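# Carry the carton around the corner onto the taped spot

## Task

Bring the carton around the corner and set it down on the area outlined with yellow tape. The carton counts as placed only if it sits upright, lies entirely within the tape without touching or overlapping it, has not toppled and is not leaning, and stays there by itself once the robot lets go.

## Robot and tools

Robot: a simulated Hello Robot Stretch 4 with one arm. It has an omni-wheel base, a lift that slides up a mast, an arm that telescopes forward, a three-joint wrist (yaw, pitch, roll) and a two-finger gripper. It stands about 1.6 m tall, and the base rim is never more than 0.23 m from the base origin. There are four cameras: head_camera, head_left_camera, head_right_camera and wrist_camera. Loose objects may occasionally get nudged by something other than the robot.

Frames: the base frame sits on the floor under the centre of the base, with x forward, y left and z up. hand_pose is reported in this frame as a point between the open fingertips. Its printed value can be somewhat wrong. The odometry frame is the base frame as it was when the scene began. base_odometry integrates wheel rotation only, so wheel slip appears as movement. Heading runs from -3.142 to 3.142 and is positive to the left.

execute_actions(actions, cameras): actions is a list holding one action, or an empty list to just read the state and images. An action can contain "base", "joints" or both, plus optional "pace" and "contact_limits". The alternative is {"end_of_arm": "enable_torque"} on its own, which revives any wrist or gripper motor that has shut off. The parts of an action start together but may finish at different times.
- base: exactly one relative move, measured from where the base last reported itself. translate_m is a straight drive in metres, forward positive, range -2 to 2. strafe_m is a sideways shift in metres, left positive, range -2 to 2. rotate_rad is a turn in place in radians, counter-clockwise positive, range -3.2 to 3.2.
- joints: an object keyed by joint name, giving absolute targets, not offsets. lift_m 0 to 1.2 m. arm_m 0 to 0.55 m of extension. wrist_yaw_rad -1.134 to 4.276 (0 points forward, positive turns left, 3.14 folds back; above 3.4 the arm may block it). wrist_pitch_rad -1.117 to 4.259 (0 is level, 1.57 points down). wrist_roll_rad -1.117 to 4.259 (at 0 the fingers are level with each other; positive turns clockwise when seen from behind). gripper_m -0.038 to 0.141 m, the gap between the fingertips; negative values press the fingers together. A joint target outside its range is clipped and the result says so. Any other bad value, or an unknown key, rejects the whole call and nothing moves.
- pace: "slow", "default", "fast" or "max". The base moves at up to 0.1/0.3/0.4/0.6 m/s and turns at up to 1/2/3/4 rad/s. Above lift_m 0.2 these limits shrink, down to 0.3 m/s and 1 rad/s at a lift of 1.2.
- contact_limits: {"arm_m": x}, with x from 0 (lightest) to 0.75, default 0.5. This sets how much force the arm may push with before it halts.
- cameras: a list of names, or "all". If omitted or null, every camera is returned. [] returns no images.
A single action runs for at most 15 s. A joint or the base that you leave out of an action may still be driving toward its previous target.

wait(seconds): from 0 to 10. Commands nothing new and returns the state and images. zoom_image(camera, region): region is [x0, y0, x1, y1] in pixels of that camera's latest full image, at most 504x504, and returns an enlarged view of it. finished_scene(scene): ends the scene permanently and reports whether the goal was met.

Reading results: base_status and joint_status show how each commanded motion ended. "done" for the base means the wheels turned the commanded amount, which may include slip. "off_target" means the part stopped short and may still be pushing. "contact_stop_at_<key>" means it hit something; the lift, arm or wheels then go slack, so a lift may sag and a base may drift. "limit_stop_at_tilt" means the robot leans past 6 degrees; the lift, arm and wheels then go slack and ignore commands until the lean drops. "limit_stop_at_own_body" means the robot nearly struck itself; this tends to happen when the wrist is pitched up (below -0.2) and also rolled (below -0.4 or above 4). "torque_fault" means a wrist motor strained too hard and went limp; send enable_torque. After any stop, the remaining execute_actions, wait and finished_scene calls in that same reply are skipped. on_its_own lists things you did not command; its "held at" value is the target being held. lidar_m gives 12 distances in metres for 30-degree sectors, starting straight ahead and going counter-clockwise (4th left, 7th behind, 10th right). "-" means nothing was seen, or something is closer than 0.25 m. wrist_depth_mm is a 7x7 grid of depths in mm, from 100 to 2000. If turned_by_wheels and turned_by_imu differ by more than about 0.1 rad, the robot probably slipped or hit something. base_tilt is in degrees. motor_effort is a percentage with the peak in brackets. A gripper squeeze at a command of 0 or more shows up as a clear change in the gripper effort; the gripper reading itself does not show whether anything is held.

Gripping: command a gap smaller than the carton's width. A smaller gap squeezes harder and pulls the carton toward the wrist. If the fingertips jam against a surface below, raise the lift.

Things to avoid: at the start, unfold the wrist with lift_m 0.4 and wrist_yaw_rad 0 together. Do not turn or drive while the arm is beyond 0.2 with more than 1 kg in the gripper, especially at fast paces. Avoid hard pushes or pulls, particularly with the gripper high. Do not drop, slam or knock the carton over. Before finishing, open the gripper, move clear, and check in the images that the carton is upright and fully inside the tape. Less robot motion time is better, and the robot keeps holding its last command while you are thinking.

Each tool is called after "Request:" as a command line: name --argument value for each argument, lists and objects as JSON in quotes; but a table of rows of numbers goes row by row, as --pt "numbers of a row", without its own name.

## Session

Request:
execute_actions --actions '[]'

Scene clock: 0.00 s.
base_odometry: x=+0.000 y=+0.000 heading=+0.000 (m, m, rad; odometry frame)
turned_by_wheels: +0.000 (rad since the last result)
turned_by_imu: +0.000 (rad since the last result)
base_tilt: forward=-0.7 right=+0.2 (deg)
lidar_m: 0.76 0.81 0.65 0.59 0.61 0.80 1.46 1.01 0.70 0.63 0.63 0.84
base_status: not commanded
joint_positions: lift_m=+0.169 arm_m=+0.001 wrist_yaw_rad=+3.202 wrist_pitch_rad=-0.014 wrist_roll_rad=+0.018 gripper_m=+0.057
joint_status: not commanded
motor_effort: lift_m=+19 arm_m=-2 wrist_yaw_rad=+1 wrist_pitch_rad=-7 wrist_roll_rad=+0 gripper_m=-4 wheel_0=+0 wheel_1=+0 wheel_2=+0 (%)
hand_pose: x=-0.1212 y=+0.0700 z=+0.3507 quat_wxyz=(-0.030, +0.006, +0.009, +0.999) (m; base frame)
wrist_depth_mm: - - 137 - - 1205 820 / - - 135 - - 1182 831 / - - 134 266 - 1229 842 / - 113 138 - - 1281 842 / 189 1308 1576 - - 1281 866 / 197 1229 225 1308 196 1098 866 / 195 904 842 891 854 778 798
pictures: head_camera, head_left_camera, head_right_camera, wrist_camera
Images, in order (width x height): head_camera 420x560, head_left_camera 420x672, head_right_camera 420x672, wrist_camera 616x392.

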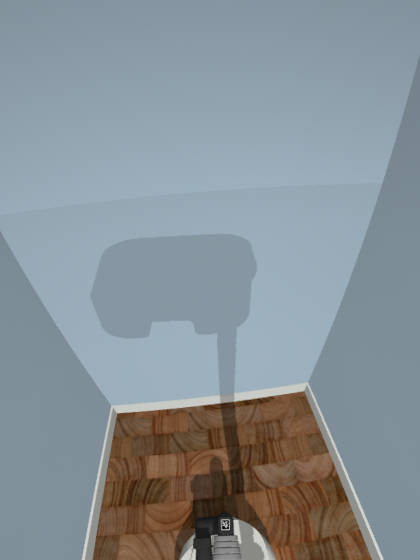

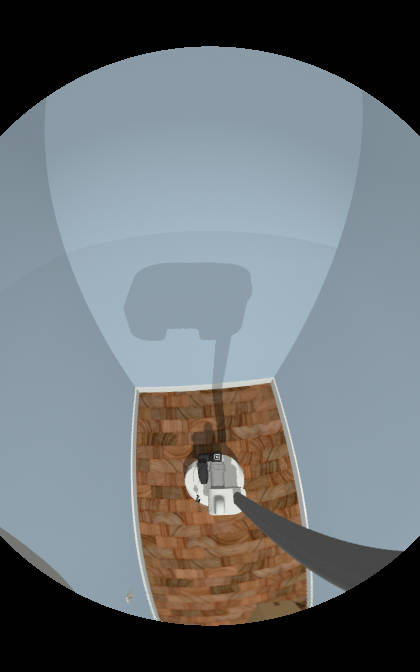

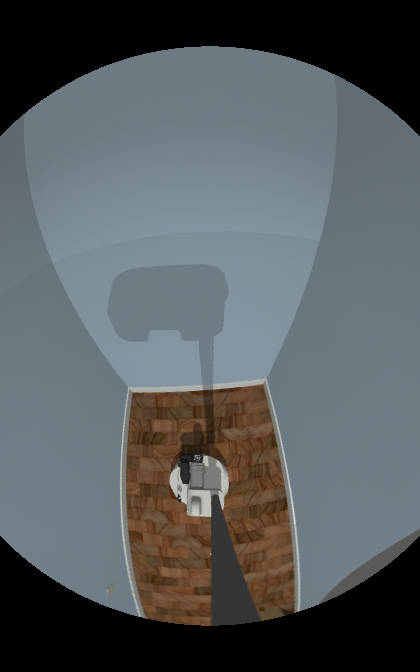

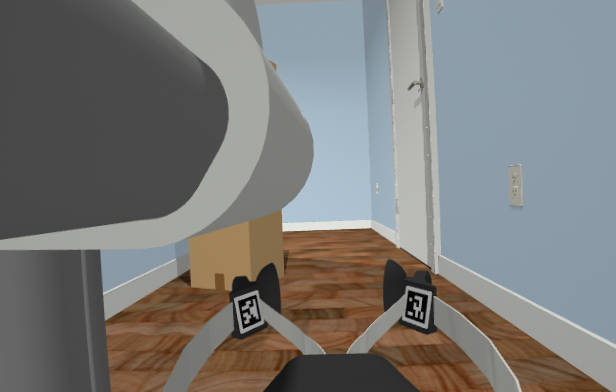

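Request:
execute_actions --actions '[{"base":{"rotate_rad":3.05}}]' --cameras '["head_camera","head_left_camera"]'

Scene clock: 5.33 s.
base_odometry: x=+0.000 y=+0.000 heading=+3.050 (m, m, rad; odometry frame)
turned_by_wheels: +3.050 (rad since the last result)
turned_by_imu: +3.076 (rad since the last result)
base_tilt: forward=-0.7 right=+0.3 (deg)
lidar_m: 1.44 1.20 0.72 0.62 0.65 0.77 0.77 0.80 0.68 0.60 0.59 0.74
base_status: done
joint_positions: lift_m=+0.169 arm_m=+0.001 wrist_yaw_rad=+3.202 wrist_pitch_rad=-0.014 wrist_roll_rad=+0.018 gripper_m=+0.057
joint_status: not commanded
motor_effort: lift_m=+19(19) arm_m=-2(2) wrist_yaw_rad=+2(2) wrist_pitch_rad=-7(7) wrist_roll_rad=+0(0) gripper_m=-3(4) wheel_0=+1(5) wheel_1=+2(7) wheel_2=+1(5) (%)
hand_pose: x=-0.1212 y=+0.0700 z=+0.3507 quat_wxyz=(-0.030, +0.006, +0.009, +0.999) (m; base frame)
wrist_depth_mm: - - 137 931 960 976 768 / - - 135 946 946 960 788 / - - 134 265 946 976 788 / - 113 138 946 946 976 798 / 189 891 931 946 960 976 798 / 198 891 225 931 196 946 809 / 195 904 831 891 866 788 768
pictures: head_camera, head_left_camera
Images, in order (width x height): head_camera 420x560, head_left_camera 420x672.

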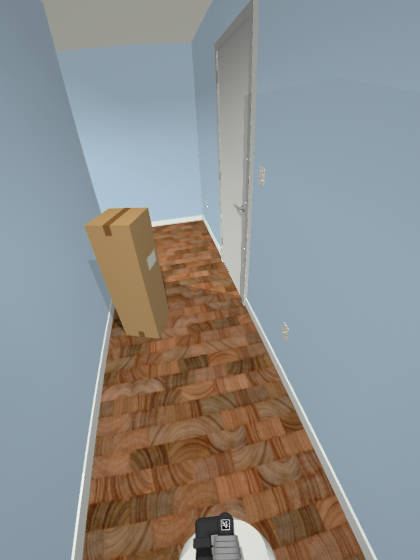

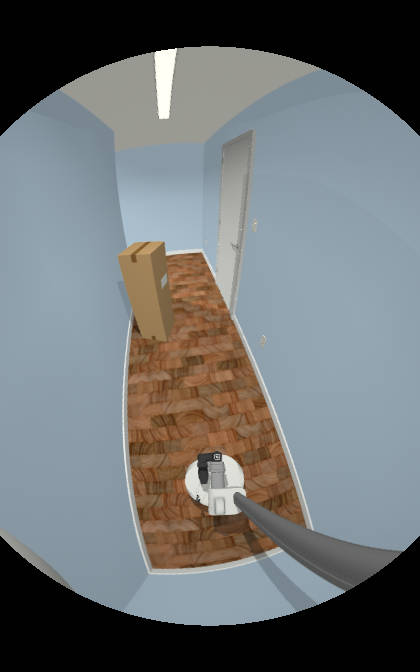

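Request:
execute_actions --actions '[{"base":{"rotate_rad":0.1}}]' --cameras '[]'

Request:
execute_actions --actions '[{"base":{"strafe_m":-0.22}}]' --cameras '[]'

Request:
execute_actions --actions '[{"base":{"translate_m":1.0},"pace":"fast"}]' --cameras '["head_camera","head_left_camera"]'

Scene clock: 11.43 s.
base_odometry: x=+0.000 y=+0.000 heading=-3.133 (m, m, rad; odometry frame)
turned_by_wheels: +0.100 (rad since the last result)
turned_by_imu: +0.100 (rad since the last result)
base_tilt: forward=-0.5 right=+0.3 (deg)
lidar_m: 1.48 1.03 0.67 0.64 0.63 0.86 0.76 0.83 0.65 0.59 0.61 0.80
base_status: done
joint_positions: lift_m=+0.169 arm_m=+0.001 wrist_yaw_rad=+3.202 wrist_pitch_rad=-0.014 wrist_roll_rad=+0.018 gripper_m=+0.057
joint_status: not commanded
motor_effort: lift_m=+19(20) arm_m=-2(1) wrist_yaw_rad=+2(2) wrist_pitch_rad=-7(7) wrist_roll_rad=+0(0) gripper_m=-4(2) wheel_0=-1(3) wheel_1=+0(4) wheel_2=+0(4) (%)
hand_pose: x=-0.1212 y=+0.0700 z=+0.3507 quat_wxyz=(-0.030, +0.006, +0.009, +0.999) (m; base frame)
wrist_depth_mm: - - 137 931 931 917 854 / - - 135 917 917 931 866 / - - 134 266 917 917 878 / - 113 138 917 931 917 904 / 189 931 931 931 931 917 891 / 198 946 225 946 196 931 891 / 195 904 842 891 854 798 809
pictures: none
No camera images: the call's "cameras" was empty. Leave "cameras" out to get every camera's image.

Scene clock: 13.47 s.
base_odometry: x=-0.002 y=+0.220 heading=-3.133 (m, m, rad; odometry frame)
turned_by_wheels: +0.000 (rad since the last result)
turned_by_imu: -0.001 (rad since the last result)
base_tilt: forward=-0.5 right=+0.1 (deg)
lidar_m: 1.15 1.39 0.90 0.84 0.87 0.85 0.76 0.63 0.44 0.37 0.39 0.51
base_status: done
joint_positions: lift_m=+0.169 arm_m=+0.001 wrist_yaw_rad=+3.202 wrist_pitch_rad=-0.014 wrist_roll_rad=+0.018 gripper_m=+0.057
joint_status: not commanded
motor_effort: lift_m=+19(19) arm_m=-2(1) wrist_yaw_rad=+2(2) wrist_pitch_rad=-7(7) wrist_roll_rad=+1(1) gripper_m=-3(2) wheel_0=-1(7) wheel_1=+2(7) wheel_2=+0(1) (%)
hand_pose: x=-0.1212 y=+0.0700 z=+0.3507 quat_wxyz=(-0.030, +0.006, +0.009, +0.999) (m; base frame)
wrist_depth_mm: - - 137 917 904 891 891 / - - 135 891 904 904 904 / - - 135 267 917 904 891 / - 113 138 904 917 904 904 / 189 854 917 917 904 904 891 / 198 904 224 904 196 891 904 / 195 854 842 878 878 798 831
pictures: none
No camera images: the call's "cameras" was empty. Leave "cameras" out to get every camera's image.

Scene clock: 17.33 s.
base_odometry: x=-1.002 y=+0.211 heading=-3.133 (m, m, rad; odometry frame)
turned_by_wheels: +0.000 (rad since the last result)
turned_by_imu: -0.001 (rad since the last result)
base_tilt: forward=-0.6 right=+0.2 (deg)
lidar_m: 0.80 0.78 0.72 0.94 0.96 1.26 1.77 0.50 0.31 0.29 0.27 0.38
base_status: done
joint_positions: lift_m=+0.169 arm_m=+0.001 wrist_yaw_rad=+3.202 wrist_pitch_rad=-0.014 wrist_roll_rad=+0.018 gripper_m=+0.057
joint_status: not commanded
motor_effort: lift_m=+19(19) arm_m=-2(1) wrist_yaw_rad=+2(1) wrist_pitch_rad=-7(8) wrist_roll_rad=+1(0) gripper_m=-2(2) wheel_0=-1(6) wheel_1=-2(5) wheel_2=+1(11) (%)
hand_pose: x=-0.1212 y=+0.0700 z=+0.3507 quat_wxyz=(-0.030, +0.006, +0.009, +0.999) (m; base frame)
wrist_depth_mm: - - 137 1863 1863 1863 1255 / - - 135 1808 1921 1863 1336 / - - 135 266 1921 1808 1366 / - 113 138 1808 1863 1921 1336 / 189 691 1499 1863 1808 1863 1397 / 198 768 225 1308 196 1229 1160 / 195 759 842 891 866 798 854
pictures: head_camera, head_left_camera
Images, in order (width x height): head_camera 420x560, head_left_camera 420x672.

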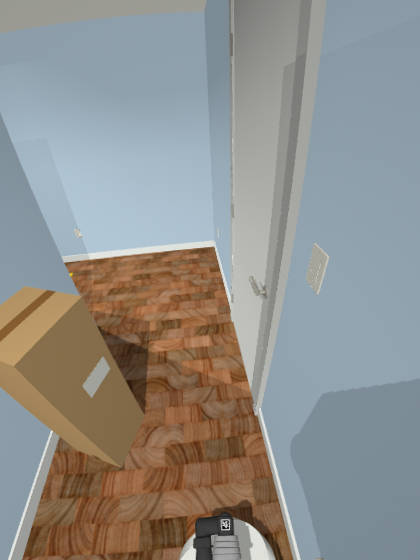

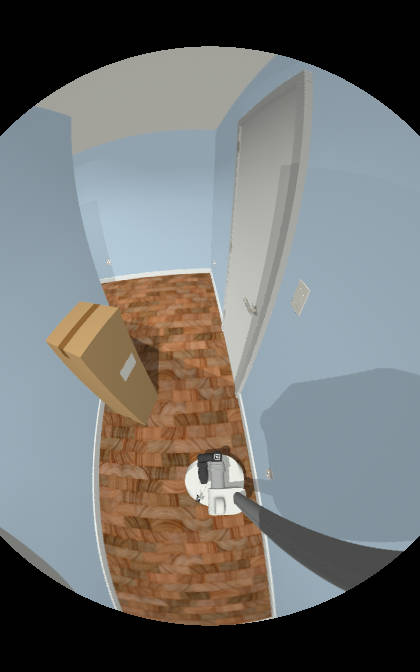

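Request:
execute_actions --actions '[{"base":{"strafe_m":0.08}}]' --cameras '[]'

Request:
execute_actions --actions '[{"base":{"rotate_rad":0.05}}]' --cameras '[]'

Request:
execute_actions --actions '[{"base":{"translate_m":1.4},"pace":"fast"}]' --cameras '["head_camera","head_left_camera"]'

Scene clock: 23.83 s.
base_odometry: x=-1.001 y=+0.131 heading=-3.133 (m, m, rad; odometry frame)
turned_by_wheels: +0.000 (rad since the last result)
turned_by_imu: +0.000 (rad since the last result)
base_tilt: forward=-0.7 right=+0.1 (deg)
lidar_m: 0.90 0.66 0.64 0.87 0.87 1.16 1.76 0.61 0.38 0.36 0.36 0.50
base_status: done
joint_positions: lift_m=+0.169 arm_m=+0.001 wrist_yaw_rad=+3.202 wrist_pitch_rad=-0.014 wrist_roll_rad=+0.018 gripper_m=+0.057
joint_status: not commanded
motor_effort: lift_m=+19(19) arm_m=-1(2) wrist_yaw_rad=+2(2) wrist_pitch_rad=-7(7) wrist_roll_rad=+0(1) gripper_m=-4(1) wheel_0=+0(6) wheel_1=-1(8) wheel_2=+0(1) (%)
hand_pose: x=-0.1212 y=+0.0700 z=+0.3507 quat_wxyz=(-0.030, +0.006, +0.009, +0.999) (m; base frame)
wrist_depth_mm: - - 137 1863 1808 1708 1205 / - - 135 1863 1863 1756 1205 / - - 134 265 1808 1808 1229 / - 113 138 1808 1863 1756 1229 / 189 820 1863 1921 1921 1708 1229 / 198 931 224 1308 196 1205 1098 / 195 842 842 891 866 788 854
pictures: none
No camera images: the call's "cameras" was empty. Leave "cameras" out to get every camera's image.

Scene clock: 24.43 s.
base_odometry: x=-1.001 y=+0.131 heading=-3.083 (m, m, rad; odometry frame)
turned_by_wheels: +0.050 (rad since the last result)
turned_by_imu: +0.051 (rad since the last result)
base_tilt: forward=-0.6 right=+0.2 (deg)
lidar_m: 1.21 0.66 0.67 0.86 0.90 1.21 1.78 0.59 0.38 0.36 0.39 0.51
base_status: done
joint_positions: lift_m=+0.169 arm_m=+0.001 wrist_yaw_rad=+3.202 wrist_pitch_rad=-0.014 wrist_roll_rad=+0.018 gripper_m=+0.057
joint_status: not commanded
motor_effort: lift_m=+19(20) arm_m=-2(2) wrist_yaw_rad=+1(1) wrist_pitch_rad=-8(7) wrist_roll_rad=+1(0) gripper_m=-2(1) wheel_0=+0(4) wheel_1=+1(2) wheel_2=+0(6) (%)
hand_pose: x=-0.1212 y=+0.0700 z=+0.3507 quat_wxyz=(-0.030, +0.006, +0.009, +0.999) (m; base frame)
wrist_depth_mm: - - 137 1863 1808 1808 1281 / - - 135 1921 1863 1808 1336 / - - 134 265 1863 1756 1308 / - 113 138 1863 1808 1808 1336 / 189 759 1576 1863 1921 1756 1336 / 198 854 224 1281 196 1205 1160 / 195 809 842 891 854 788 842
pictures: none
No camera images: the call's "cameras" was empty. Leave "cameras" out to get every camera's image.

Scene clock: 29.27 s.
base_odometry: x=-2.399 y=+0.049 heading=-3.083 (m, m, rad; odometry frame)
turned_by_wheels: +0.000 (rad since the last result)
turned_by_imu: -0.001 (rad since the last result)
base_tilt: forward=-0.5 right=+0.1 (deg)
lidar_m: 1.07 1.59 2.13 0.94 0.78 0.72 1.61 0.46 0.30 0.25 0.27 0.43
base_status: done
joint_positions: lift_m=+0.169 arm_m=+0.001 wrist_yaw_rad=+3.202 wrist_pitch_rad=-0.014 wrist_roll_rad=+0.018 gripper_m=+0.057
joint_status: not commanded
motor_effort: lift_m=+19(19) arm_m=-2(2) wrist_yaw_rad=+2(1) wrist_pitch_rad=-7(5) wrist_roll_rad=+0(0) gripper_m=-3(2) wheel_0=-2(6) wheel_1=-1(6) wheel_2=+1(11) (%)
hand_pose: x=-0.1212 y=+0.0700 z=+0.3507 quat_wxyz=(-0.030, +0.006, +0.009, +0.999) (m; base frame)
wrist_depth_mm: - - 137 - - - 654 / - - 135 - - - 661 / - - 135 265 - - 654 / - 113 138 - - - 661 / 189 621 1336 - - 1863 668 / 198 699 224 1308 196 1025 661 / 195 683 831 878 854 732 661
pictures: head_camera, head_left_camera
Images, in order (width x height): head_camera 420x560, head_left_camera 420x672.

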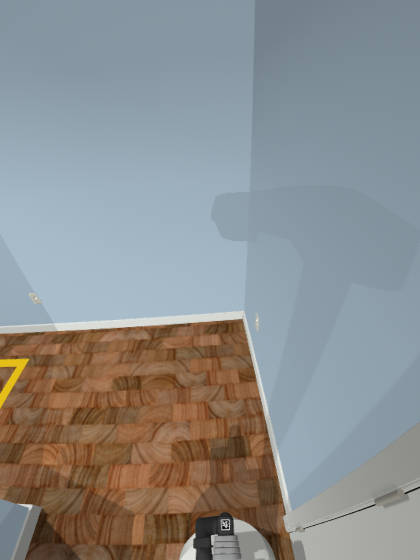

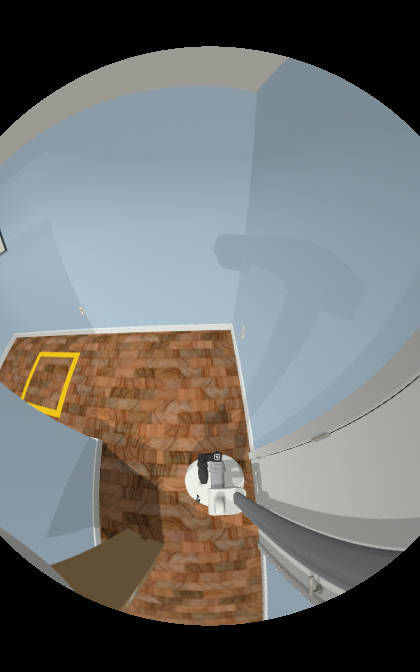

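Request:
execute_actions --actions '[{"base":{"strafe_m":0.3}}]' --cameras '[]'

Request:
execute_actions --actions '[{"base":{"translate_m":0.7},"pace":"fast"}]' --cameras '[]'

Request:
execute_actions --actions '[{"base":{"rotate_rad":1.63}}]' --cameras '["head_camera","head_left_camera"]'

Scene clock: 38.17 s.
base_odometry: x=-2.381 y=-0.250 heading=-3.083 (m, m, rad; odometry frame)
turned_by_wheels: +0.000 (rad since the last result)
turned_by_imu: +0.000 (rad since the last result)
base_tilt: forward=-0.6 right=+0.2 (deg)
lidar_m: 1.52 1.59 0.66 0.64 0.67 0.58 0.57 0.88 0.60 0.54 0.57 0.84
base_status: done
joint_positions: lift_m=+0.169 arm_m=+0.001 wrist_yaw_rad=+3.202 wrist_pitch_rad=-0.014 wrist_roll_rad=+0.018 gripper_m=+0.057
joint_status: not commanded
motor_effort: lift_m=+19(19) arm_m=-2(2) wrist_yaw_rad=+2(1) wrist_pitch_rad=-7(8) wrist_roll_rad=+0(0) gripper_m=-5(2) wheel_0=+0(9) wheel_1=+0(9) wheel_2=+1(2) (%)
hand_pose: x=-0.1212 y=+0.0700 z=+0.3507 quat_wxyz=(-0.030, +0.006, +0.009, +0.999) (m; base frame)
wrist_depth_mm: - - 137 - 683 627 917 / - - 135 - 691 627 946 / - - 134 267 683 634 891 / - 113 138 - 699 634 931 / 189 1118 - - 691 634 931 / 198 1182 224 1308 196 627 904 / 195 891 842 891 683 615 820
pictures: none
No camera images: the call's "cameras" was empty. Leave "cameras" out to get every camera's image.

Scene clock: 41.27 s.
base_odometry: x=-3.080 y=-0.291 heading=-3.083 (m, m, rad; odometry frame)
turned_by_wheels: +0.000 (rad since the last result)
turned_by_imu: +0.000 (rad since the last result)
base_tilt: forward=-0.5 right=+0.2 (deg)
lidar_m: 0.84 0.86 1.16 2.12 0.81 0.95 1.28 0.83 0.58 0.56 0.56 0.79
base_status: done
joint_positions: lift_m=+0.169 arm_m=+0.001 wrist_yaw_rad=+3.202 wrist_pitch_rad=-0.014 wrist_roll_rad=+0.018 gripper_m=+0.057
joint_status: not commanded
motor_effort: lift_m=+19(19) arm_m=-2(2) wrist_yaw_rad=+2(1) wrist_pitch_rad=-7(8) wrist_roll_rad=+1(1) gripper_m=-4(2) wheel_0=-1(7) wheel_1=-1(5) wheel_2=+1(11) (%)
hand_pose: x=-0.1212 y=+0.0700 z=+0.3507 quat_wxyz=(-0.030, +0.006, +0.009, +0.999) (m; base frame)
wrist_depth_mm: - - 137 - 1336 1537 976 / - - 135 - 1281 1499 1008 / - - 134 265 1308 1537 1025 / - 113 138 - 1336 1464 1042 / 189 1060 1921 - 1336 1464 1042 / 198 1138 225 1308 196 1205 1025 / 195 904 820 891 854 788 831
pictures: none
No camera images: the call's "cameras" was empty. Leave "cameras" out to get every camera's image.

Scene clock: 43.37 s.
base_odometry: x=-3.080 y=-0.291 heading=-1.453 (m, m, rad; odometry frame)
turned_by_wheels: +1.630 (rad since the last result)
turned_by_imu: +1.644 (rad since the last result)
base_tilt: forward=-0.6 right=+0.3 (deg)
lidar_m: 1.71 0.81 1.01 1.27 0.80 0.58 0.54 0.59 0.83 0.84 0.89 1.23
base_status: done
joint_positions: lift_m=+0.169 arm_m=+0.001 wrist_yaw_rad=+3.202 wrist_pitch_rad=-0.014 wrist_roll_rad=+0.018 gripper_m=+0.057
joint_status: not commanded
motor_effort: lift_m=+19(20) arm_m=-2(2) wrist_yaw_rad=+2(1) wrist_pitch_rad=-7(7) wrist_roll_rad=+1(1) gripper_m=-3(3) wheel_0=-1(6) wheel_1=+1(8) wheel_2=+0(7) (%)
hand_pose: x=-0.1212 y=+0.0700 z=+0.3507 quat_wxyz=(-0.030, +0.006, +0.009, +0.999) (m; base frame)
wrist_depth_mm: - - 137 691 668 654 634 / - - 135 683 661 654 640 / - - 134 267 676 661 647 / - 113 138 676 676 654 640 / 189 723 715 699 683 668 647 / 198 732 224 691 196 661 647 / 195 723 699 691 676 647 640
pictures: head_camera, head_left_camera
Images, in order (width x height): head_camera 420x560, head_left_camera 420x672.

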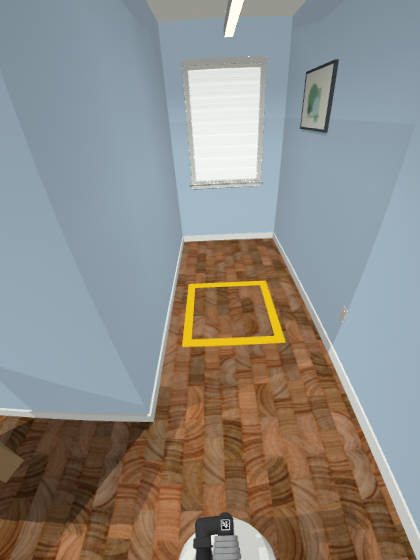

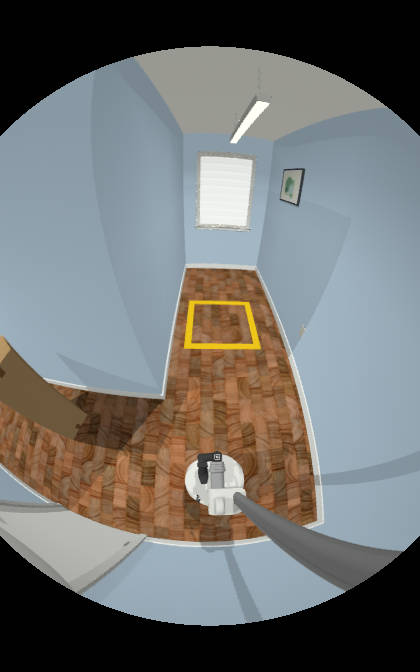

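Request:
execute_actions --actions '[{"base":{"rotate_rad":-1.65}}]' --cameras '[]'

Request:
execute_actions --actions '[{"base":{"strafe_m":-0.19}}]' --cameras '[]'

Request:
execute_actions --actions '[{"base":{"translate_m":-0.9},"pace":"fast"}]' --cameras '["head_left_camera"]'

Scene clock: 53.50 s.
base_odometry: x=-3.080 y=-0.291 heading=-3.103 (m, m, rad; odometry frame)
turned_by_wheels: -1.650 (rad since the last result)
turned_by_imu: -1.665 (rad since the last result)
base_tilt: forward=-0.5 right=+0.2 (deg)
lidar_m: 0.85 0.85 1.12 2.28 0.81 0.92 1.27 0.89 0.60 0.55 0.58 0.78
base_status: done
joint_positions: lift_m=+0.169 arm_m=+0.001 wrist_yaw_rad=+3.202 wrist_pitch_rad=-0.014 wrist_roll_rad=+0.018 gripper_m=+0.057
joint_status: not commanded
motor_effort: lift_m=+19(19) arm_m=-2(2) wrist_yaw_rad=+1(2) wrist_pitch_rad=-8(8) wrist_roll_rad=+1(1) gripper_m=-5(4) wheel_0=+0(7) wheel_1=+0(8) wheel_2=+0(6) (%)
hand_pose: x=-0.1212 y=+0.0700 z=+0.3507 quat_wxyz=(-0.030, +0.006, +0.009, +0.999) (m; base frame)
wrist_depth_mm: - - 137 - 1366 1430 960 / - - 135 - 1308 1464 960 / - - 134 266 1336 1464 991 / - 113 138 - 1336 1464 991 / 189 1078 - - 1336 1499 1008 / 198 1118 225 1308 196 1205 1008 / 195 891 842 891 854 788 842
pictures: none
No camera images: the call's "cameras" was empty. Leave "cameras" out to get every camera's image.

Scene clock: 55.40 s.
base_odometry: x=-3.088 y=-0.101 heading=-3.103 (m, m, rad; odometry frame)
turned_by_wheels: +0.000 (rad since the last result)
turned_by_imu: -0.001 (rad since the last result)
base_tilt: forward=-0.7 right=+0.1 (deg)
lidar_m: 0.84 0.88 1.17 2.18 0.96 1.21 1.33 0.59 0.40 0.34 0.39 0.50
base_status: done
joint_positions: lift_m=+0.169 arm_m=+0.001 wrist_yaw_rad=+3.202 wrist_pitch_rad=-0.014 wrist_roll_rad=+0.018 gripper_m=+0.057
joint_status: not commanded
motor_effort: lift_m=+19(19) arm_m=-2(2) wrist_yaw_rad=+2(1) wrist_pitch_rad=-7(7) wrist_roll_rad=+0(0) gripper_m=-2(3) wheel_0=+0(8) wheel_1=+1(8) wheel_2=-1(3) (%)
hand_pose: x=-0.1212 y=+0.0700 z=+0.3507 quat_wxyz=(-0.030, +0.006, +0.009, +0.999) (m; base frame)
wrist_depth_mm: - - 137 - 1366 1499 1229 / - - 135 - 1366 1308 1255 / - - 134 266 1430 1336 1281 / - 113 138 - - 1308 1281 / 189 759 1661 - 1808 1336 1308 / 198 842 224 1308 196 1205 1138 / 195 842 842 891 842 788 831
pictures: none
No camera images: the call's "cameras" was empty. Leave "cameras" out to get every camera's image.

Scene clock: 59.00 s.
base_odometry: x=-2.188 y=-0.067 heading=-3.103 (m, m, rad; odometry frame)
turned_by_wheels: +0.000 (rad since the last result)
turned_by_imu: -0.001 (rad since the last result)
base_tilt: forward=-0.6 right=+0.3 (deg)
lidar_m: 1.42 1.80 0.87 0.78 0.49 0.49 2.42 0.66 0.43 0.40 0.44 0.56
base_status: done
joint_positions: lift_m=+0.169 arm_m=+0.001 wrist_yaw_rad=+3.202 wrist_pitch_rad=-0.014 wrist_roll_rad=+0.018 gripper_m=+0.057
joint_status: not commanded
motor_effort: lift_m=+19(19) arm_m=-1(1) wrist_yaw_rad=+2(2) wrist_pitch_rad=-7(8) wrist_roll_rad=+1(0) gripper_m=-2(3) wheel_0=+1(7) wheel_1=+1(3) wheel_2=-2(12) (%)
hand_pose: x=-0.1212 y=+0.0700 z=+0.3507 quat_wxyz=(-0.030, +0.006, +0.009, +0.999) (m; base frame)
wrist_depth_mm: - - 137 - - 500 469 / - - 135 - - 504 469 / - - 134 266 - 508 473 / - 113 138 - - 512 477 / 189 878 1863 - - 508 477 / 197 1008 224 1308 196 508 477 / 195 904 842 891 854 500 477
pictures: head_left_camera
Images, in order (width x height): head_left_camera 420x672.

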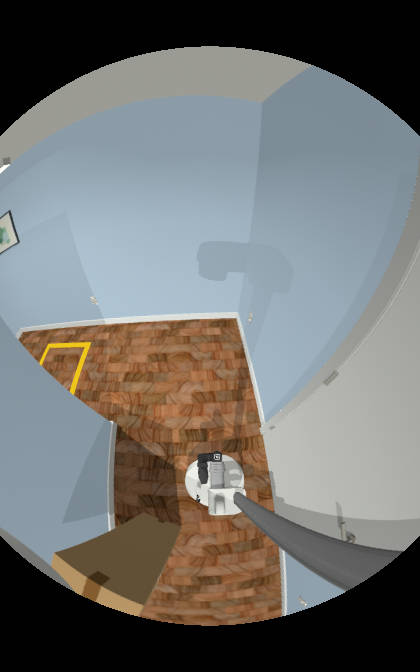

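So true heading is about 0.07 further left.

Request:
execute_actions --actions '[{"base":{"rotate_rad":0.07}}]' --cameras '[]'

Request:
execute_actions --actions '[{"base":{"strafe_m":-0.08}}]' --cameras '[]'

Request:
execute_actions --actions '[{"base":{"translate_m":-1.25}}]' --cameras '[]'

Request:
execute_actions --actions '[{"base":{"strafe_m":0.55}}]' --cameras '["head_camera","head_left_camera"]'

Scene clock: 63.80 s.
base_odometry: x=-2.188 y=-0.067 heading=-3.033 (m, m, rad; odometry frame)
turned_by_wheels: +0.070 (rad since the last result)
turned_by_imu: +0.070 (rad since the last result)
base_tilt: forward=-0.6 right=+0.2 (deg)
lidar_m: 1.73 1.81 0.85 0.80 0.52 0.48 1.78 0.62 0.45 0.40 0.43 0.64
base_status: done
joint_positions: lift_m=+0.169 arm_m=+0.001 wrist_yaw_rad=+3.202 wrist_pitch_rad=-0.014 wrist_roll_rad=+0.018 gripper_m=+0.057
joint_status: not commanded
motor_effort: lift_m=+20(19) arm_m=-2(1) wrist_yaw_rad=+1(2) wrist_pitch_rad=-7(6) wrist_roll_rad=+1(0) gripper_m=-4(1) wheel_0=+0(4) wheel_1=+1(4) wheel_2=-1(5) (%)
hand_pose: x=-0.1212 y=+0.0700 z=+0.3507 quat_wxyz=(-0.030, +0.006, +0.009, +0.999) (m; base frame)
wrist_depth_mm: - - 137 - - - 455 / - - 135 - - - 462 / - - 134 265 - - 459 / - 113 138 - - - 462 / 189 809 1576 - - 1921 466 / 197 904 225 1308 196 1025 466 / 195 854 842 904 866 488 466
pictures: none
No camera images: the call's "cameras" was empty. Leave "cameras" out to get every camera's image.

Scene clock: 65.13 s.
base_odometry: x=-2.197 y=+0.013 heading=-3.033 (m, m, rad; odometry frame)
turned_by_wheels: +0.000 (rad since the last result)
turned_by_imu: -0.001 (rad since the last result)
base_tilt: forward=-0.6 right=+0.1 (deg)
lidar_m: 1.48 1.83 0.92 0.87 0.55 0.53 1.43 0.44 0.33 0.32 0.35 0.50
base_status: done
joint_positions: lift_m=+0.169 arm_m=+0.001 wrist_yaw_rad=+3.202 wrist_pitch_rad=-0.014 wrist_roll_rad=+0.018 gripper_m=+0.057
joint_status: not commanded
motor_effort: lift_m=+19(19) arm_m=-2(2) wrist_yaw_rad=+2(1) wrist_pitch_rad=-7(7) wrist_roll_rad=+0(1) gripper_m=-2(3) wheel_0=+0(8) wheel_1=+0(6) wheel_2=-1(1) (%)
hand_pose: x=-0.1212 y=+0.0700 z=+0.3507 quat_wxyz=(-0.030, +0.006, +0.009, +0.999) (m; base frame)
wrist_depth_mm: - - 137 - - - 492 / - - 135 - - - 512 / - - 135 265 - - 539 / - 113 138 - - - 492 / 189 707 1336 - - - 580 / 198 778 225 1308 197 1205 585 / 195 741 831 878 854 788 580
pictures: none
No camera images: the call's "cameras" was empty. Leave "cameras" out to get every camera's image.

Scene clock: 70.80 s.
base_odometry: x=-0.954 y=+0.148 heading=-3.034 (m, m, rad; odometry frame)
turned_by_wheels: +0.000 (rad since the last result)
turned_by_imu: -0.001 (rad since the last result)
base_tilt: forward=-0.5 right=+0.3 (deg)
lidar_m: 1.41 0.67 0.82 0.88 0.92 1.28 1.46 0.53 0.37 0.34 0.38 0.50
base_status: done
joint_positions: lift_m=+0.169 arm_m=+0.001 wrist_yaw_rad=+3.202 wrist_pitch_rad=-0.014 wrist_roll_rad=+0.018 gripper_m=+0.057
joint_status: not commanded
motor_effort: lift_m=+19(19) arm_m=-2(2) wrist_yaw_rad=+1(1) wrist_pitch_rad=-8(7) wrist_roll_rad=+1(1) gripper_m=-3(1) wheel_0=+1(2) wheel_1=+0(3) wheel_2=-2(9) (%)
hand_pose: x=-0.1212 y=+0.0700 z=+0.3507 quat_wxyz=(-0.030, +0.006, +0.009, +0.999) (m; base frame)
wrist_depth_mm: - - 137 1863 1756 1708 1397 / - - 135 1808 1756 1756 1430 / - - 134 264 1808 1708 1464 / - 113 138 1863 1808 1708 1464 / 189 699 1281 1808 1808 1708 1499 / 197 788 225 1308 196 1205 1160 / 195 750 831 891 854 788 854
pictures: none
No camera images: the call's "cameras" was empty. Leave "cameras" out to get every camera's image.

Scene clock: 73.97 s.
base_odometry: x=-0.895 y=-0.399 heading=-3.034 (m, m, rad; odometry frame)
turned_by_wheels: +0.000 (rad since the last result)
turned_by_imu: +0.001 (rad since the last result)
base_tilt: forward=-0.7 right=+0.1 (deg)
lidar_m: 0.52 0.50 0.35 0.33 0.35 0.52 1.46 1.30 0.94 0.88 0.93 1.24
base_status: done
joint_positions: lift_m=+0.169 arm_m=+0.001 wrist_yaw_rad=+3.202 wrist_pitch_rad=-0.014 wrist_roll_rad=+0.018 gripper_m=+0.057
joint_status: not commanded
motor_effort: lift_m=+19(19) arm_m=-2(1) wrist_yaw_rad=+2(1) wrist_pitch_rad=-8(8) wrist_roll_rad=+0(0) gripper_m=-5(3) wheel_0=+0(9) wheel_1=+0(7) wheel_2=-1(0) (%)
hand_pose: x=-0.1212 y=+0.0700 z=+0.3507 quat_wxyz=(-0.030, +0.006, +0.009, +0.999) (m; base frame)
wrist_depth_mm: - - 137 1863 1756 768 512 / - - 135 1808 1756 798 521 / - - 134 265 1756 820 525 / - 113 138 1808 1808 831 535 / 189 1499 1863 1921 1756 842 544 / 197 1366 225 1308 196 778 544 / 195 904 831 878 866 661 544
pictures: head_camera, head_left_camera
Images, in order (width x height): head_camera 420x560, head_left_camera 420x672.

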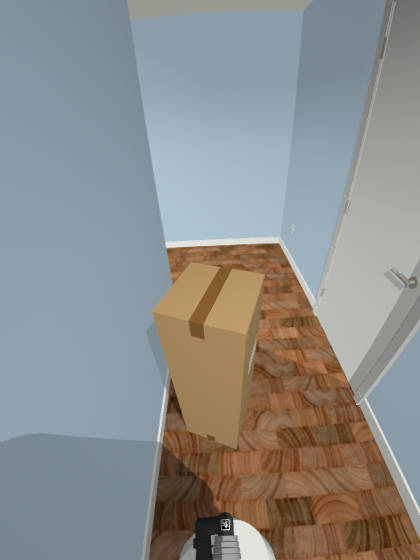

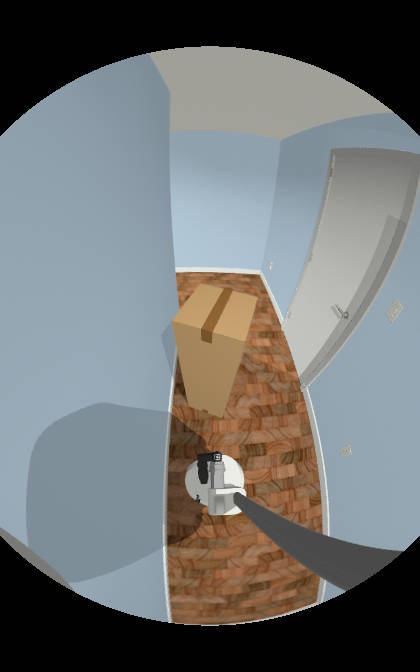

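Request:
execute_actions --actions '[{"base":{"translate_m":0.55},"pace":"slow"}]' --cameras '["head_camera"]'

Scene clock: 85.73 s.
base_odometry: x=-1.441 y=-0.458 heading=-3.034 (m, m, rad; odometry frame)
turned_by_wheels: +0.000 (rad since the last result)
turned_by_imu: -0.003 (rad since the last result)
base_tilt: forward=-0.7 right=+0.1 (deg)
lidar_m: 0.25 0.25 0.37 0.34 0.35 0.51 1.43 1.29 0.94 0.90 0.90 0.25
base_status: done
joint_positions: lift_m=+0.169 arm_m=+0.001 wrist_yaw_rad=+3.202 wrist_pitch_rad=-0.014 wrist_roll_rad=+0.018 gripper_m=+0.057
joint_status: not commanded
motor_effort: lift_m=+19(19) arm_m=-1(2) wrist_yaw_rad=+1(1) wrist_pitch_rad=-8(7) wrist_roll_rad=+0(1) gripper_m=-5(2) wheel_0=+1(4) wheel_1=+4(3) wheel_2=-7(12) (%)
hand_pose: x=-0.1212 y=+0.0700 z=+0.3507 quat_wxyz=(-0.030, +0.006, +0.009, +0.999) (m; base frame)
wrist_depth_mm: - - 137 - - 778 508 / - - 136 - - 798 517 / - - 134 265 - 820 525 / - 113 138 - - 831 539 / 189 1499 - - - 854 539 / 198 1366 225 1308 196 768 535 / 195 904 854 878 866 661 539
pictures: head_camera
Images, in order (width x height): head_camera 420x560.

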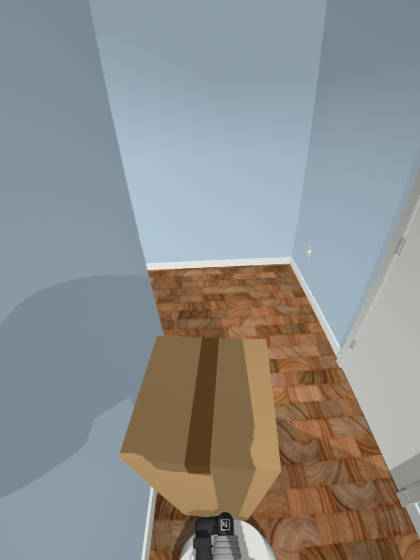

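Request:
execute_actions --actions '[{"base":{"strafe_m":0.04},"pace":"slow"}]' --cameras '[]'

Request:
execute_actions --actions '[{"base":{"translate_m":0.4},"pace":"slow"}]' --cameras '["head_camera"]'

Scene clock: 92.03 s.
base_odometry: x=-1.437 y=-0.498 heading=-3.034 (m, m, rad; odometry frame)
turned_by_wheels: +0.000 (rad since the last result)
turned_by_imu: -0.001 (rad since the last result)
base_tilt: forward=-0.5 right=+0.2 (deg)
lidar_m: 0.25 0.25 0.32 0.29 0.32 0.44 1.33 1.34 1.00 0.91 0.95 0.25
base_status: done
joint_positions: lift_m=+0.169 arm_m=+0.001 wrist_yaw_rad=+3.202 wrist_pitch_rad=-0.014 wrist_roll_rad=+0.018 gripper_m=+0.057
joint_status: not commanded
motor_effort: lift_m=+19(19) arm_m=-1(2) wrist_yaw_rad=+1(2) wrist_pitch_rad=-7(8) wrist_roll_rad=+1(1) gripper_m=-4(5) wheel_0=+0(5) wheel_1=+0(6) wheel_2=+0(4) (%)
hand_pose: x=-0.1212 y=+0.0700 z=+0.3507 quat_wxyz=(-0.030, +0.006, +0.009, +0.999) (m; base frame)
wrist_depth_mm: - - 137 - 1921 676 436 / - - 135 - - 691 445 / - - 134 266 - 707 459 / - 113 138 - - 723 459 / 189 1618 - - 1808 715 466 / 197 1397 226 1336 196 661 466 / 195 904 842 891 854 585 466
pictures: none
No camera images: the call's "cameras" was empty. Leave "cameras" out to get every camera's image.

Scene clock: 97.30 s.
base_odometry: x=-1.834 y=-0.541 heading=-3.034 (m, m, rad; odometry frame)
turned_by_wheels: +0.000 (rad since the last result)
turned_by_imu: -0.001 (rad since the last result)
base_tilt: forward=-0.5 right=+0.1 (deg)
lidar_m: 0.25 0.25 0.33 0.30 0.32 0.46 1.28 1.36 0.99 0.90 0.95 0.25
base_status: done
joint_positions: lift_m=+0.169 arm_m=+0.001 wrist_yaw_rad=+3.202 wrist_pitch_rad=-0.014 wrist_roll_rad=+0.018 gripper_m=+0.057
joint_status: not commanded
motor_effort: lift_m=+19(19) arm_m=-2(2) wrist_yaw_rad=+1(1) wrist_pitch_rad=-8(6) wrist_roll_rad=+0(1) gripper_m=-4(3) wheel_0=+6(9) wheel_1=+4(3) wheel_2=-7(9) (%)
hand_pose: x=-0.1212 y=+0.0700 z=+0.3507 quat_wxyz=(-0.030, +0.006, +0.009, +0.999) (m; base frame)
wrist_depth_mm: - - 137 - 1808 676 439 / - - 135 - - 691 445 / - - 135 265 - 707 455 / - 113 138 - - 715 462 / 189 1576 - - 1756 723 462 / 198 1336 225 1308 196 661 469 / 195 891 842 891 878 585 466
pictures: head_camera
Images, in order (width x height): head_camera 420x560.

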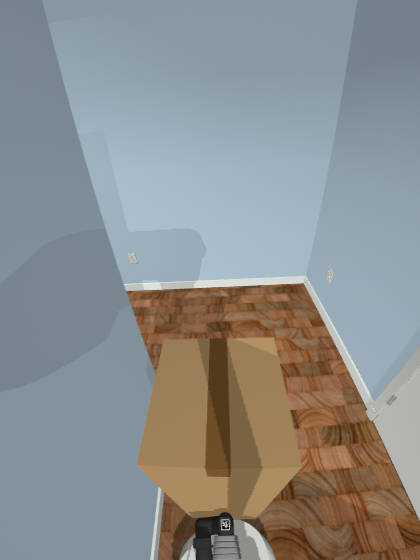

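Stable.

Request:
execute_actions --actions '[{"base":{"translate_m":0.5},"pace":"slow"}]' --cameras '["head_camera"]'

Request:
execute_actions --actions '[{"base":{"translate_m":0.45},"pace":"slow"}]' --cameras '["head_camera","head_left_camera"]'

Scene clock: 106.23 s.
base_odometry: x=-2.331 y=-0.595 heading=-3.033 (m, m, rad; odometry frame)
turned_by_wheels: +0.000 (rad since the last result)
turned_by_imu: -0.002 (rad since the last result)
base_tilt: forward=-0.7 right=+0.3 (deg)
lidar_m: 0.25 0.25 0.32 0.30 0.31 0.45 1.32 1.38 0.94 0.93 0.97 0.25
base_status: done
joint_positions: lift_m=+0.169 arm_m=+0.001 wrist_yaw_rad=+3.202 wrist_pitch_rad=-0.014 wrist_roll_rad=+0.018 gripper_m=+0.057
joint_status: not commanded
motor_effort: lift_m=+19(19) arm_m=-2(2) wrist_yaw_rad=+2(2) wrist_pitch_rad=-7(6) wrist_roll_rad=+1(0) gripper_m=-2(5) wheel_0=+5(8) wheel_1=+3(8) wheel_2=-6(11) (%)
hand_pose: x=-0.1212 y=+0.0700 z=+0.3507 quat_wxyz=(-0.030, +0.006, +0.009, +0.999) (m; base frame)
wrist_depth_mm: - - 136 - 1863 661 433 / - - 135 - - 683 445 / - - 134 266 - 707 455 / - 113 138 - - 723 455 / 189 1576 - - 1808 723 466 / 197 1366 224 1308 196 661 466 / 195 904 854 891 854 585 466
pictures: head_camera
Images, in order (width x height): head_camera 420x560.

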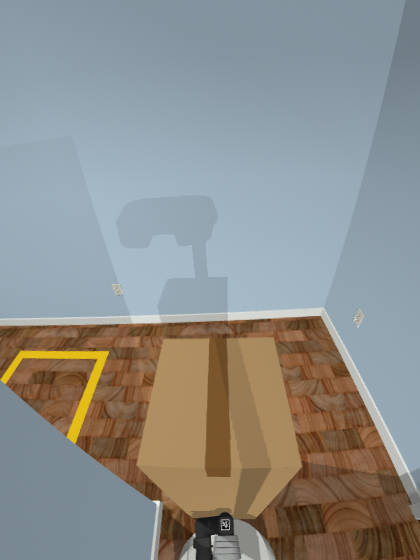

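Scene clock: 112.00 s.
base_odometry: x=-2.778 y=-0.644 heading=-3.033 (m, m, rad; odometry frame)
turned_by_wheels: +0.000 (rad since the last result)
turned_by_imu: -0.001 (rad since the last result)
base_tilt: forward=-0.7 right=+0.1 (deg)
lidar_m: 0.25 0.25 1.62 0.69 0.35 0.45 1.32 1.32 0.95 0.92 1.01 0.25
base_status: done
joint_positions: lift_m=+0.169 arm_m=+0.001 wrist_yaw_rad=+3.202 wrist_pitch_rad=-0.014 wrist_roll_rad=+0.018 gripper_m=+0.057
joint_status: not commanded
motor_effort: lift_m=+19(19) arm_m=-2(2) wrist_yaw_rad=+1(1) wrist_pitch_rad=-8(7) wrist_roll_rad=+0(1) gripper_m=-3(2) wheel_0=+6(9) wheel_1=+3(5) wheel_2=-7(12) (%)
hand_pose: x=-0.1212 y=+0.0700 z=+0.3507 quat_wxyz=(-0.030, +0.006, +0.009, +0.999) (m; base frame)
wrist_depth_mm: - - 137 - 1921 668 433 / - - 135 - 1921 691 445 / - - 134 266 - 699 459 / - 113 138 - - 707 455 / 189 1537 - - 1756 723 462 / 198 1397 224 1281 196 661 466 / 195 904 831 878 866 580 462
pictures: head_camera, head_left_camera
Images, in order (width x height): head_camera 420x560, head_left_camera 420x672.

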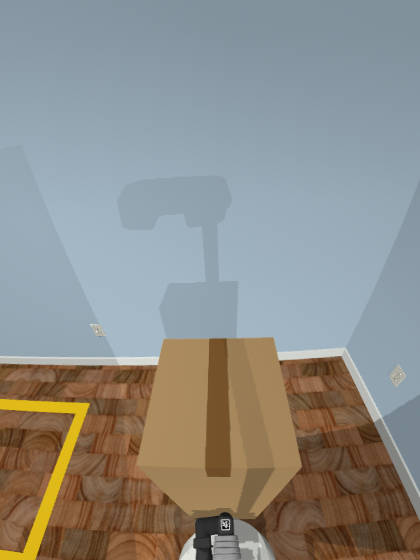

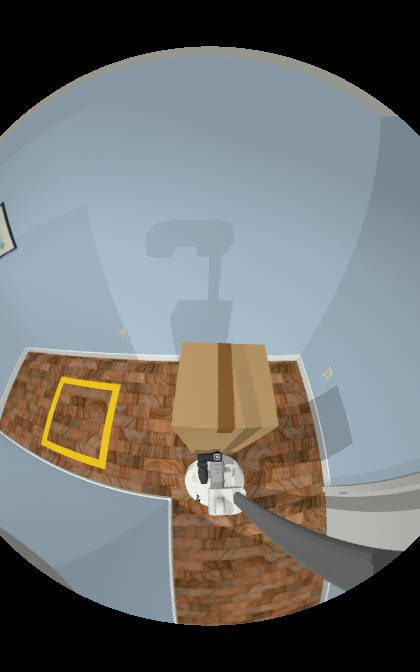

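Plausible. Go round and sight.

Request:
execute_actions --actions '[{"base":{"translate_m":-0.05}}]' --cameras '[]'

Request:
execute_actions --actions '[{"base":{"strafe_m":-0.56}}]' --cameras '[]'

Request:
execute_actions --actions '[{"base":{"translate_m":0.47}}]' --cameras '[]'

Request:
execute_actions --actions '[{"base":{"rotate_rad":1.555}}]' --cameras '["head_camera","head_left_camera"]'

Scene clock: 117.00 s.
base_odometry: x=-2.728 y=-0.639 heading=-3.033 (m, m, rad; odometry frame)
turned_by_wheels: +0.000 (rad since the last result)
turned_by_imu: -0.001 (rad since the last result)
base_tilt: forward=-0.5 right=+0.1 (deg)
lidar_m: 0.25 0.25 1.67 0.48 0.33 0.44 1.31 1.28 0.92 0.91 0.99 0.25
base_status: done
joint_positions: lift_m=+0.169 arm_m=+0.001 wrist_yaw_rad=+3.202 wrist_pitch_rad=-0.014 wrist_roll_rad=+0.018 gripper_m=+0.057
joint_status: not commanded
motor_effort: lift_m=+19(19) arm_m=-1(2) wrist_yaw_rad=+1(2) wrist_pitch_rad=-7(7) wrist_roll_rad=+0(1) gripper_m=-3(3) wheel_0=+1(5) wheel_1=+0(4) wheel_2=-2(7) (%)
hand_pose: x=-0.1212 y=+0.0700 z=+0.3507 quat_wxyz=(-0.030, +0.006, +0.009, +0.999) (m; base frame)
wrist_depth_mm: - - 137 - 1863 661 436 / - - 135 - 1983 691 442 / - - 134 265 - 699 452 / - 113 138 - - 715 459 / 189 1537 - - 1808 723 466 / 198 1366 224 1308 196 661 462 / 195 917 842 878 854 580 466
pictures: none
No camera images: the call's "cameras" was empty. Leave "cameras" out to get every camera's image.

Scene clock: 120.20 s.
base_odometry: x=-2.789 y=-0.082 heading=-3.033 (m, m, rad; odometry frame)
turned_by_wheels: +0.000 (rad since the last result)
turned_by_imu: -0.003 (rad since the last result)
base_tilt: forward=-0.6 right=+0.2 (deg)
lidar_m: 1.13 0.53 0.46 0.87 0.90 1.25 1.62 0.54 0.38 0.36 0.40 0.57
base_status: done
joint_positions: lift_m=+0.169 arm_m=+0.001 wrist_yaw_rad=+3.202 wrist_pitch_rad=-0.014 wrist_roll_rad=+0.018 gripper_m=+0.057
joint_status: not commanded
motor_effort: lift_m=+20(20) arm_m=-1(1) wrist_yaw_rad=+1(1) wrist_pitch_rad=-7(6) wrist_roll_rad=+0(0) gripper_m=-3(3) wheel_0=+1(8) wheel_1=+0(9) wheel_2=-1(1) (%)
hand_pose: x=-0.1212 y=+0.0700 z=+0.3507 quat_wxyz=(-0.030, +0.006, +0.009, +0.999) (m; base frame)
wrist_depth_mm: - - 137 - - - 1336 / - - 135 - - - 1366 / - - 134 266 - - 1430 / - 113 138 - - - 1430 / 189 723 1430 - - 1921 1430 / 197 798 225 1308 196 1182 1160 / 195 788 842 891 866 788 842
pictures: none
No camera images: the call's "cameras" was empty. Leave "cameras" out to get every camera's image.

Scene clock: 123.23 s.
base_odometry: x=-3.256 y=-0.133 heading=-3.033 (m, m, rad; odometry frame)
turned_by_wheels: +0.000 (rad since the last result)
turned_by_imu: -0.001 (rad since the last result)
base_tilt: forward=-0.7 right=+0.2 (deg)
lidar_m: 0.69 0.72 1.01 0.38 0.40 1.23 1.50 0.58 0.40 0.36 0.41 0.54
base_status: done
joint_positions: lift_m=+0.169 arm_m=+0.001 wrist_yaw_rad=+3.202 wrist_pitch_rad=-0.014 wrist_roll_rad=+0.018 gripper_m=+0.057
joint_status: not commanded
motor_effort: lift_m=+20(19) arm_m=-2(2) wrist_yaw_rad=+1(1) wrist_pitch_rad=-7(7) wrist_roll_rad=+1(1) gripper_m=-4(2) wheel_0=+1(5) wheel_1=-1(6) wheel_2=+0(7) (%)
hand_pose: x=-0.1212 y=+0.0700 z=+0.3507 quat_wxyz=(-0.030, +0.006, +0.009, +0.999) (m; base frame)
wrist_depth_mm: - - 137 - - - 1336 / - - 135 - - - 1366 / - - 134 265 - - 1430 / - 113 138 - - - 1397 / 188 750 1366 - - 1983 1464 / 197 820 225 1336 196 1205 1160 / 195 788 842 878 854 788 842
pictures: none
No camera images: the call's "cameras" was empty. Leave "cameras" out to get every camera's image.

Scene clock: 125.27 s.
base_odometry: x=-3.256 y=-0.133 heading=-1.478 (m, m, rad; odometry frame)
turned_by_wheels: +1.555 (rad since the last result)
turned_by_imu: +1.568 (rad since the last result)
base_tilt: forward=-0.5 right=+0.3 (deg)
lidar_m: 0.36 0.40 1.21 1.76 0.59 0.43 0.37 0.39 0.58 0.69 0.71 0.96
base_status: done
joint_positions: lift_m=+0.169 arm_m=+0.001 wrist_yaw_rad=+3.202 wrist_pitch_rad=-0.014 wrist_roll_rad=+0.018 gripper_m=+0.057
joint_status: not commanded
motor_effort: lift_m=+20(19) arm_m=-1(2) wrist_yaw_rad=+1(2) wrist_pitch_rad=-8(7) wrist_roll_rad=+0(0) gripper_m=-2(2) wheel_0=+0(6) wheel_1=+1(4) wheel_2=+0(7) (%)
hand_pose: x=-0.1212 y=+0.0700 z=+0.3507 quat_wxyz=(-0.030, +0.006, +0.009, +0.999) (m; base frame)
wrist_depth_mm: - - 136 512 508 492 488 / - - 135 517 512 496 492 / - - 135 266 508 496 492 / - 113 138 512 508 500 488 / 189 535 530 521 512 500 492 / 198 539 224 521 196 500 492 / 195 539 530 521 512 500 496
pictures: head_camera, head_left_camera
Images, in order (width x height): head_camera 420x560, head_left_camera 420x672.

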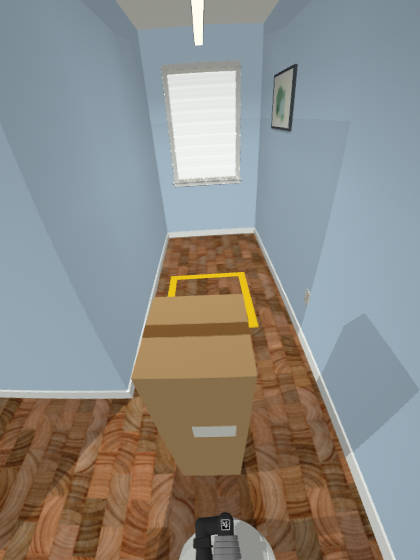

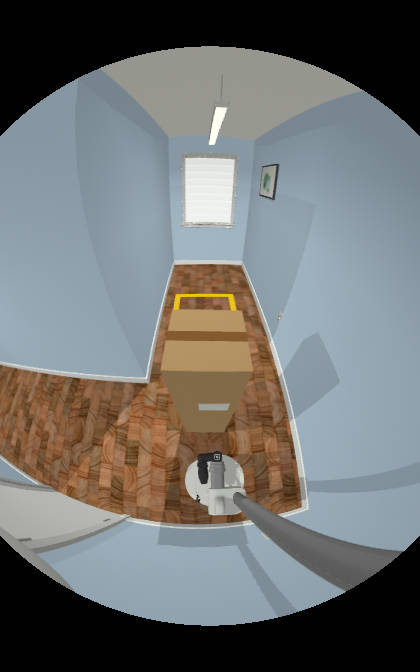

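Request:
execute_actions --actions '[{"base":{"strafe_m":0.07}}]' --cameras '[]'

Request:
execute_actions --actions '[{"base":{"rotate_rad":-0.05}}]' --cameras '[]'

Request:
execute_actions --actions '[{"base":{"translate_m":0.7},"pace":"slow"}]' --cameras '["head_camera","head_left_camera"]'

Scene clock: 130.60 s.
base_odometry: x=-3.186 y=-0.126 heading=-1.478 (m, m, rad; odometry frame)
turned_by_wheels: +0.000 (rad since the last result)
turned_by_imu: -0.001 (rad since the last result)
base_tilt: forward=-0.7 right=+0.3 (deg)
lidar_m: 0.35 0.38 1.22 1.78 0.59 0.40 0.36 0.40 0.57 0.75 0.79 0.41
base_status: done
joint_positions: lift_m=+0.169 arm_m=+0.001 wrist_yaw_rad=+3.202 wrist_pitch_rad=-0.014 wrist_roll_rad=+0.018 gripper_m=+0.057
joint_status: not commanded
motor_effort: lift_m=+19(19) arm_m=-2(2) wrist_yaw_rad=+1(1) wrist_pitch_rad=-6(8) wrist_roll_rad=+0(0) gripper_m=-1(0) wheel_0=+1(7) wheel_1=-1(8) wheel_2=+0(2) (%)
hand_pose: x=-0.1212 y=+0.0700 z=+0.3507 quat_wxyz=(-0.030, +0.006, +0.009, +0.999) (m; base frame)
wrist_depth_mm: - - 137 517 504 496 488 / - - 135 517 508 496 488 / - - 134 266 508 500 492 / - 113 138 517 512 500 492 / 189 539 535 521 508 500 496 / 198 544 225 525 196 500 496 / 195 539 530 517 508 500 496
pictures: none
No camera images: the call's "cameras" was empty. Leave "cameras" out to get every camera's image.

Scene clock: 131.20 s.
base_odometry: x=-3.186 y=-0.126 heading=-1.528 (m, m, rad; odometry frame)
turned_by_wheels: -0.050 (rad since the last result)
turned_by_imu: -0.051 (rad since the last result)
base_tilt: forward=-0.7 right=+0.2 (deg)
lidar_m: 0.35 0.38 1.15 2.24 0.60 0.41 0.36 0.39 0.53 0.75 0.78 0.40
base_status: done
joint_positions: lift_m=+0.169 arm_m=+0.001 wrist_yaw_rad=+3.202 wrist_pitch_rad=-0.014 wrist_roll_rad=+0.018 gripper_m=+0.057
joint_status: not commanded
motor_effort: lift_m=+19(19) arm_m=-2(2) wrist_yaw_rad=+1(2) wrist_pitch_rad=-8(6) wrist_roll_rad=+0(0) gripper_m=-3(3) wheel_0=+0(3) wheel_1=+0(4) wheel_2=-1(4) (%)
hand_pose: x=-0.1212 y=+0.0700 z=+0.3507 quat_wxyz=(-0.030, +0.006, +0.009, +0.999) (m; base frame)
wrist_depth_mm: - - 137 517 517 508 508 / - - 135 521 512 512 508 / - - 134 266 521 517 508 / - 113 138 521 517 512 508 / 189 530 530 521 521 512 508 / 198 535 226 525 197 521 517 / 195 535 525 525 521 512 517
pictures: none
No camera images: the call's "cameras" was empty. Leave "cameras" out to get every camera's image.

Scene clock: 139.47 s.
base_odometry: x=-3.156 y=-0.825 heading=-1.528 (m, m, rad; odometry frame)
turned_by_wheels: +0.001 (rad since the last result)
turned_by_imu: -0.001 (rad since the last result)
base_tilt: forward=-0.6 right=+0.2 (deg)
lidar_m: 0.25 0.25 0.60 0.56 1.65 1.16 1.07 1.10 0.76 0.70 0.72 0.25
base_status: done
joint_positions: lift_m=+0.169 arm_m=+0.001 wrist_yaw_rad=+3.202 wrist_pitch_rad=-0.014 wrist_roll_rad=+0.018 gripper_m=+0.057
joint_status: not commanded
motor_effort: lift_m=+19(19) arm_m=-2(2) wrist_yaw_rad=+1(1) wrist_pitch_rad=-7(7) wrist_roll_rad=+1(0) gripper_m=-4(3) wheel_0=+11(15) wheel_1=+4(4) wheel_2=-7(10) (%)
hand_pose: x=-0.1212 y=+0.0700 z=+0.3507 quat_wxyz=(-0.030, +0.006, +0.009, +0.999) (m; base frame)
wrist_depth_mm: - - 137 1182 1205 1160 1138 / - - 135 1205 1160 1182 1138 / - - 134 266 1205 1182 1160 / - 113 138 1229 1205 1205 1160 / 189 1205 1229 1182 1205 1205 1138 / 198 1205 225 1205 196 1182 1160 / 195 904 854 891 866 788 842
pictures: head_camera, head_left_camera
Images, in order (width x height): head_camera 420x560, head_left_camera 420x672.

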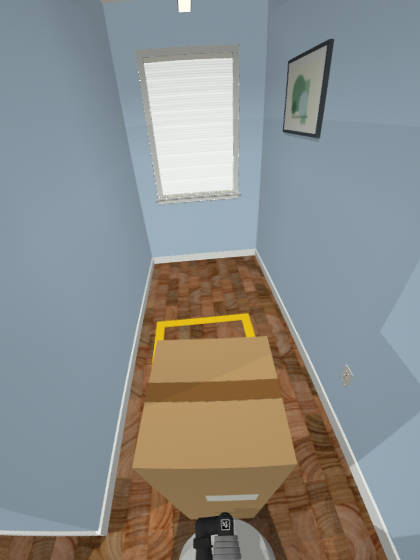

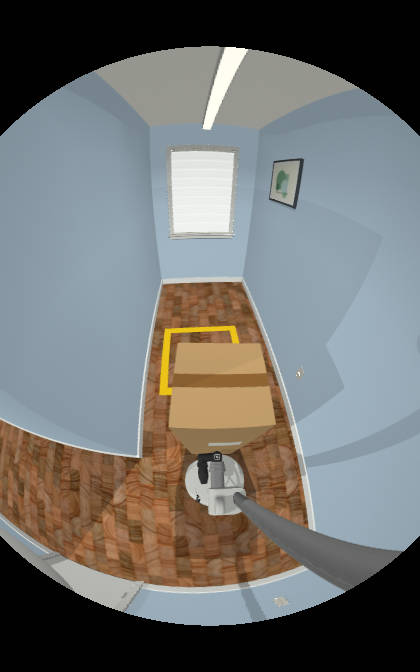

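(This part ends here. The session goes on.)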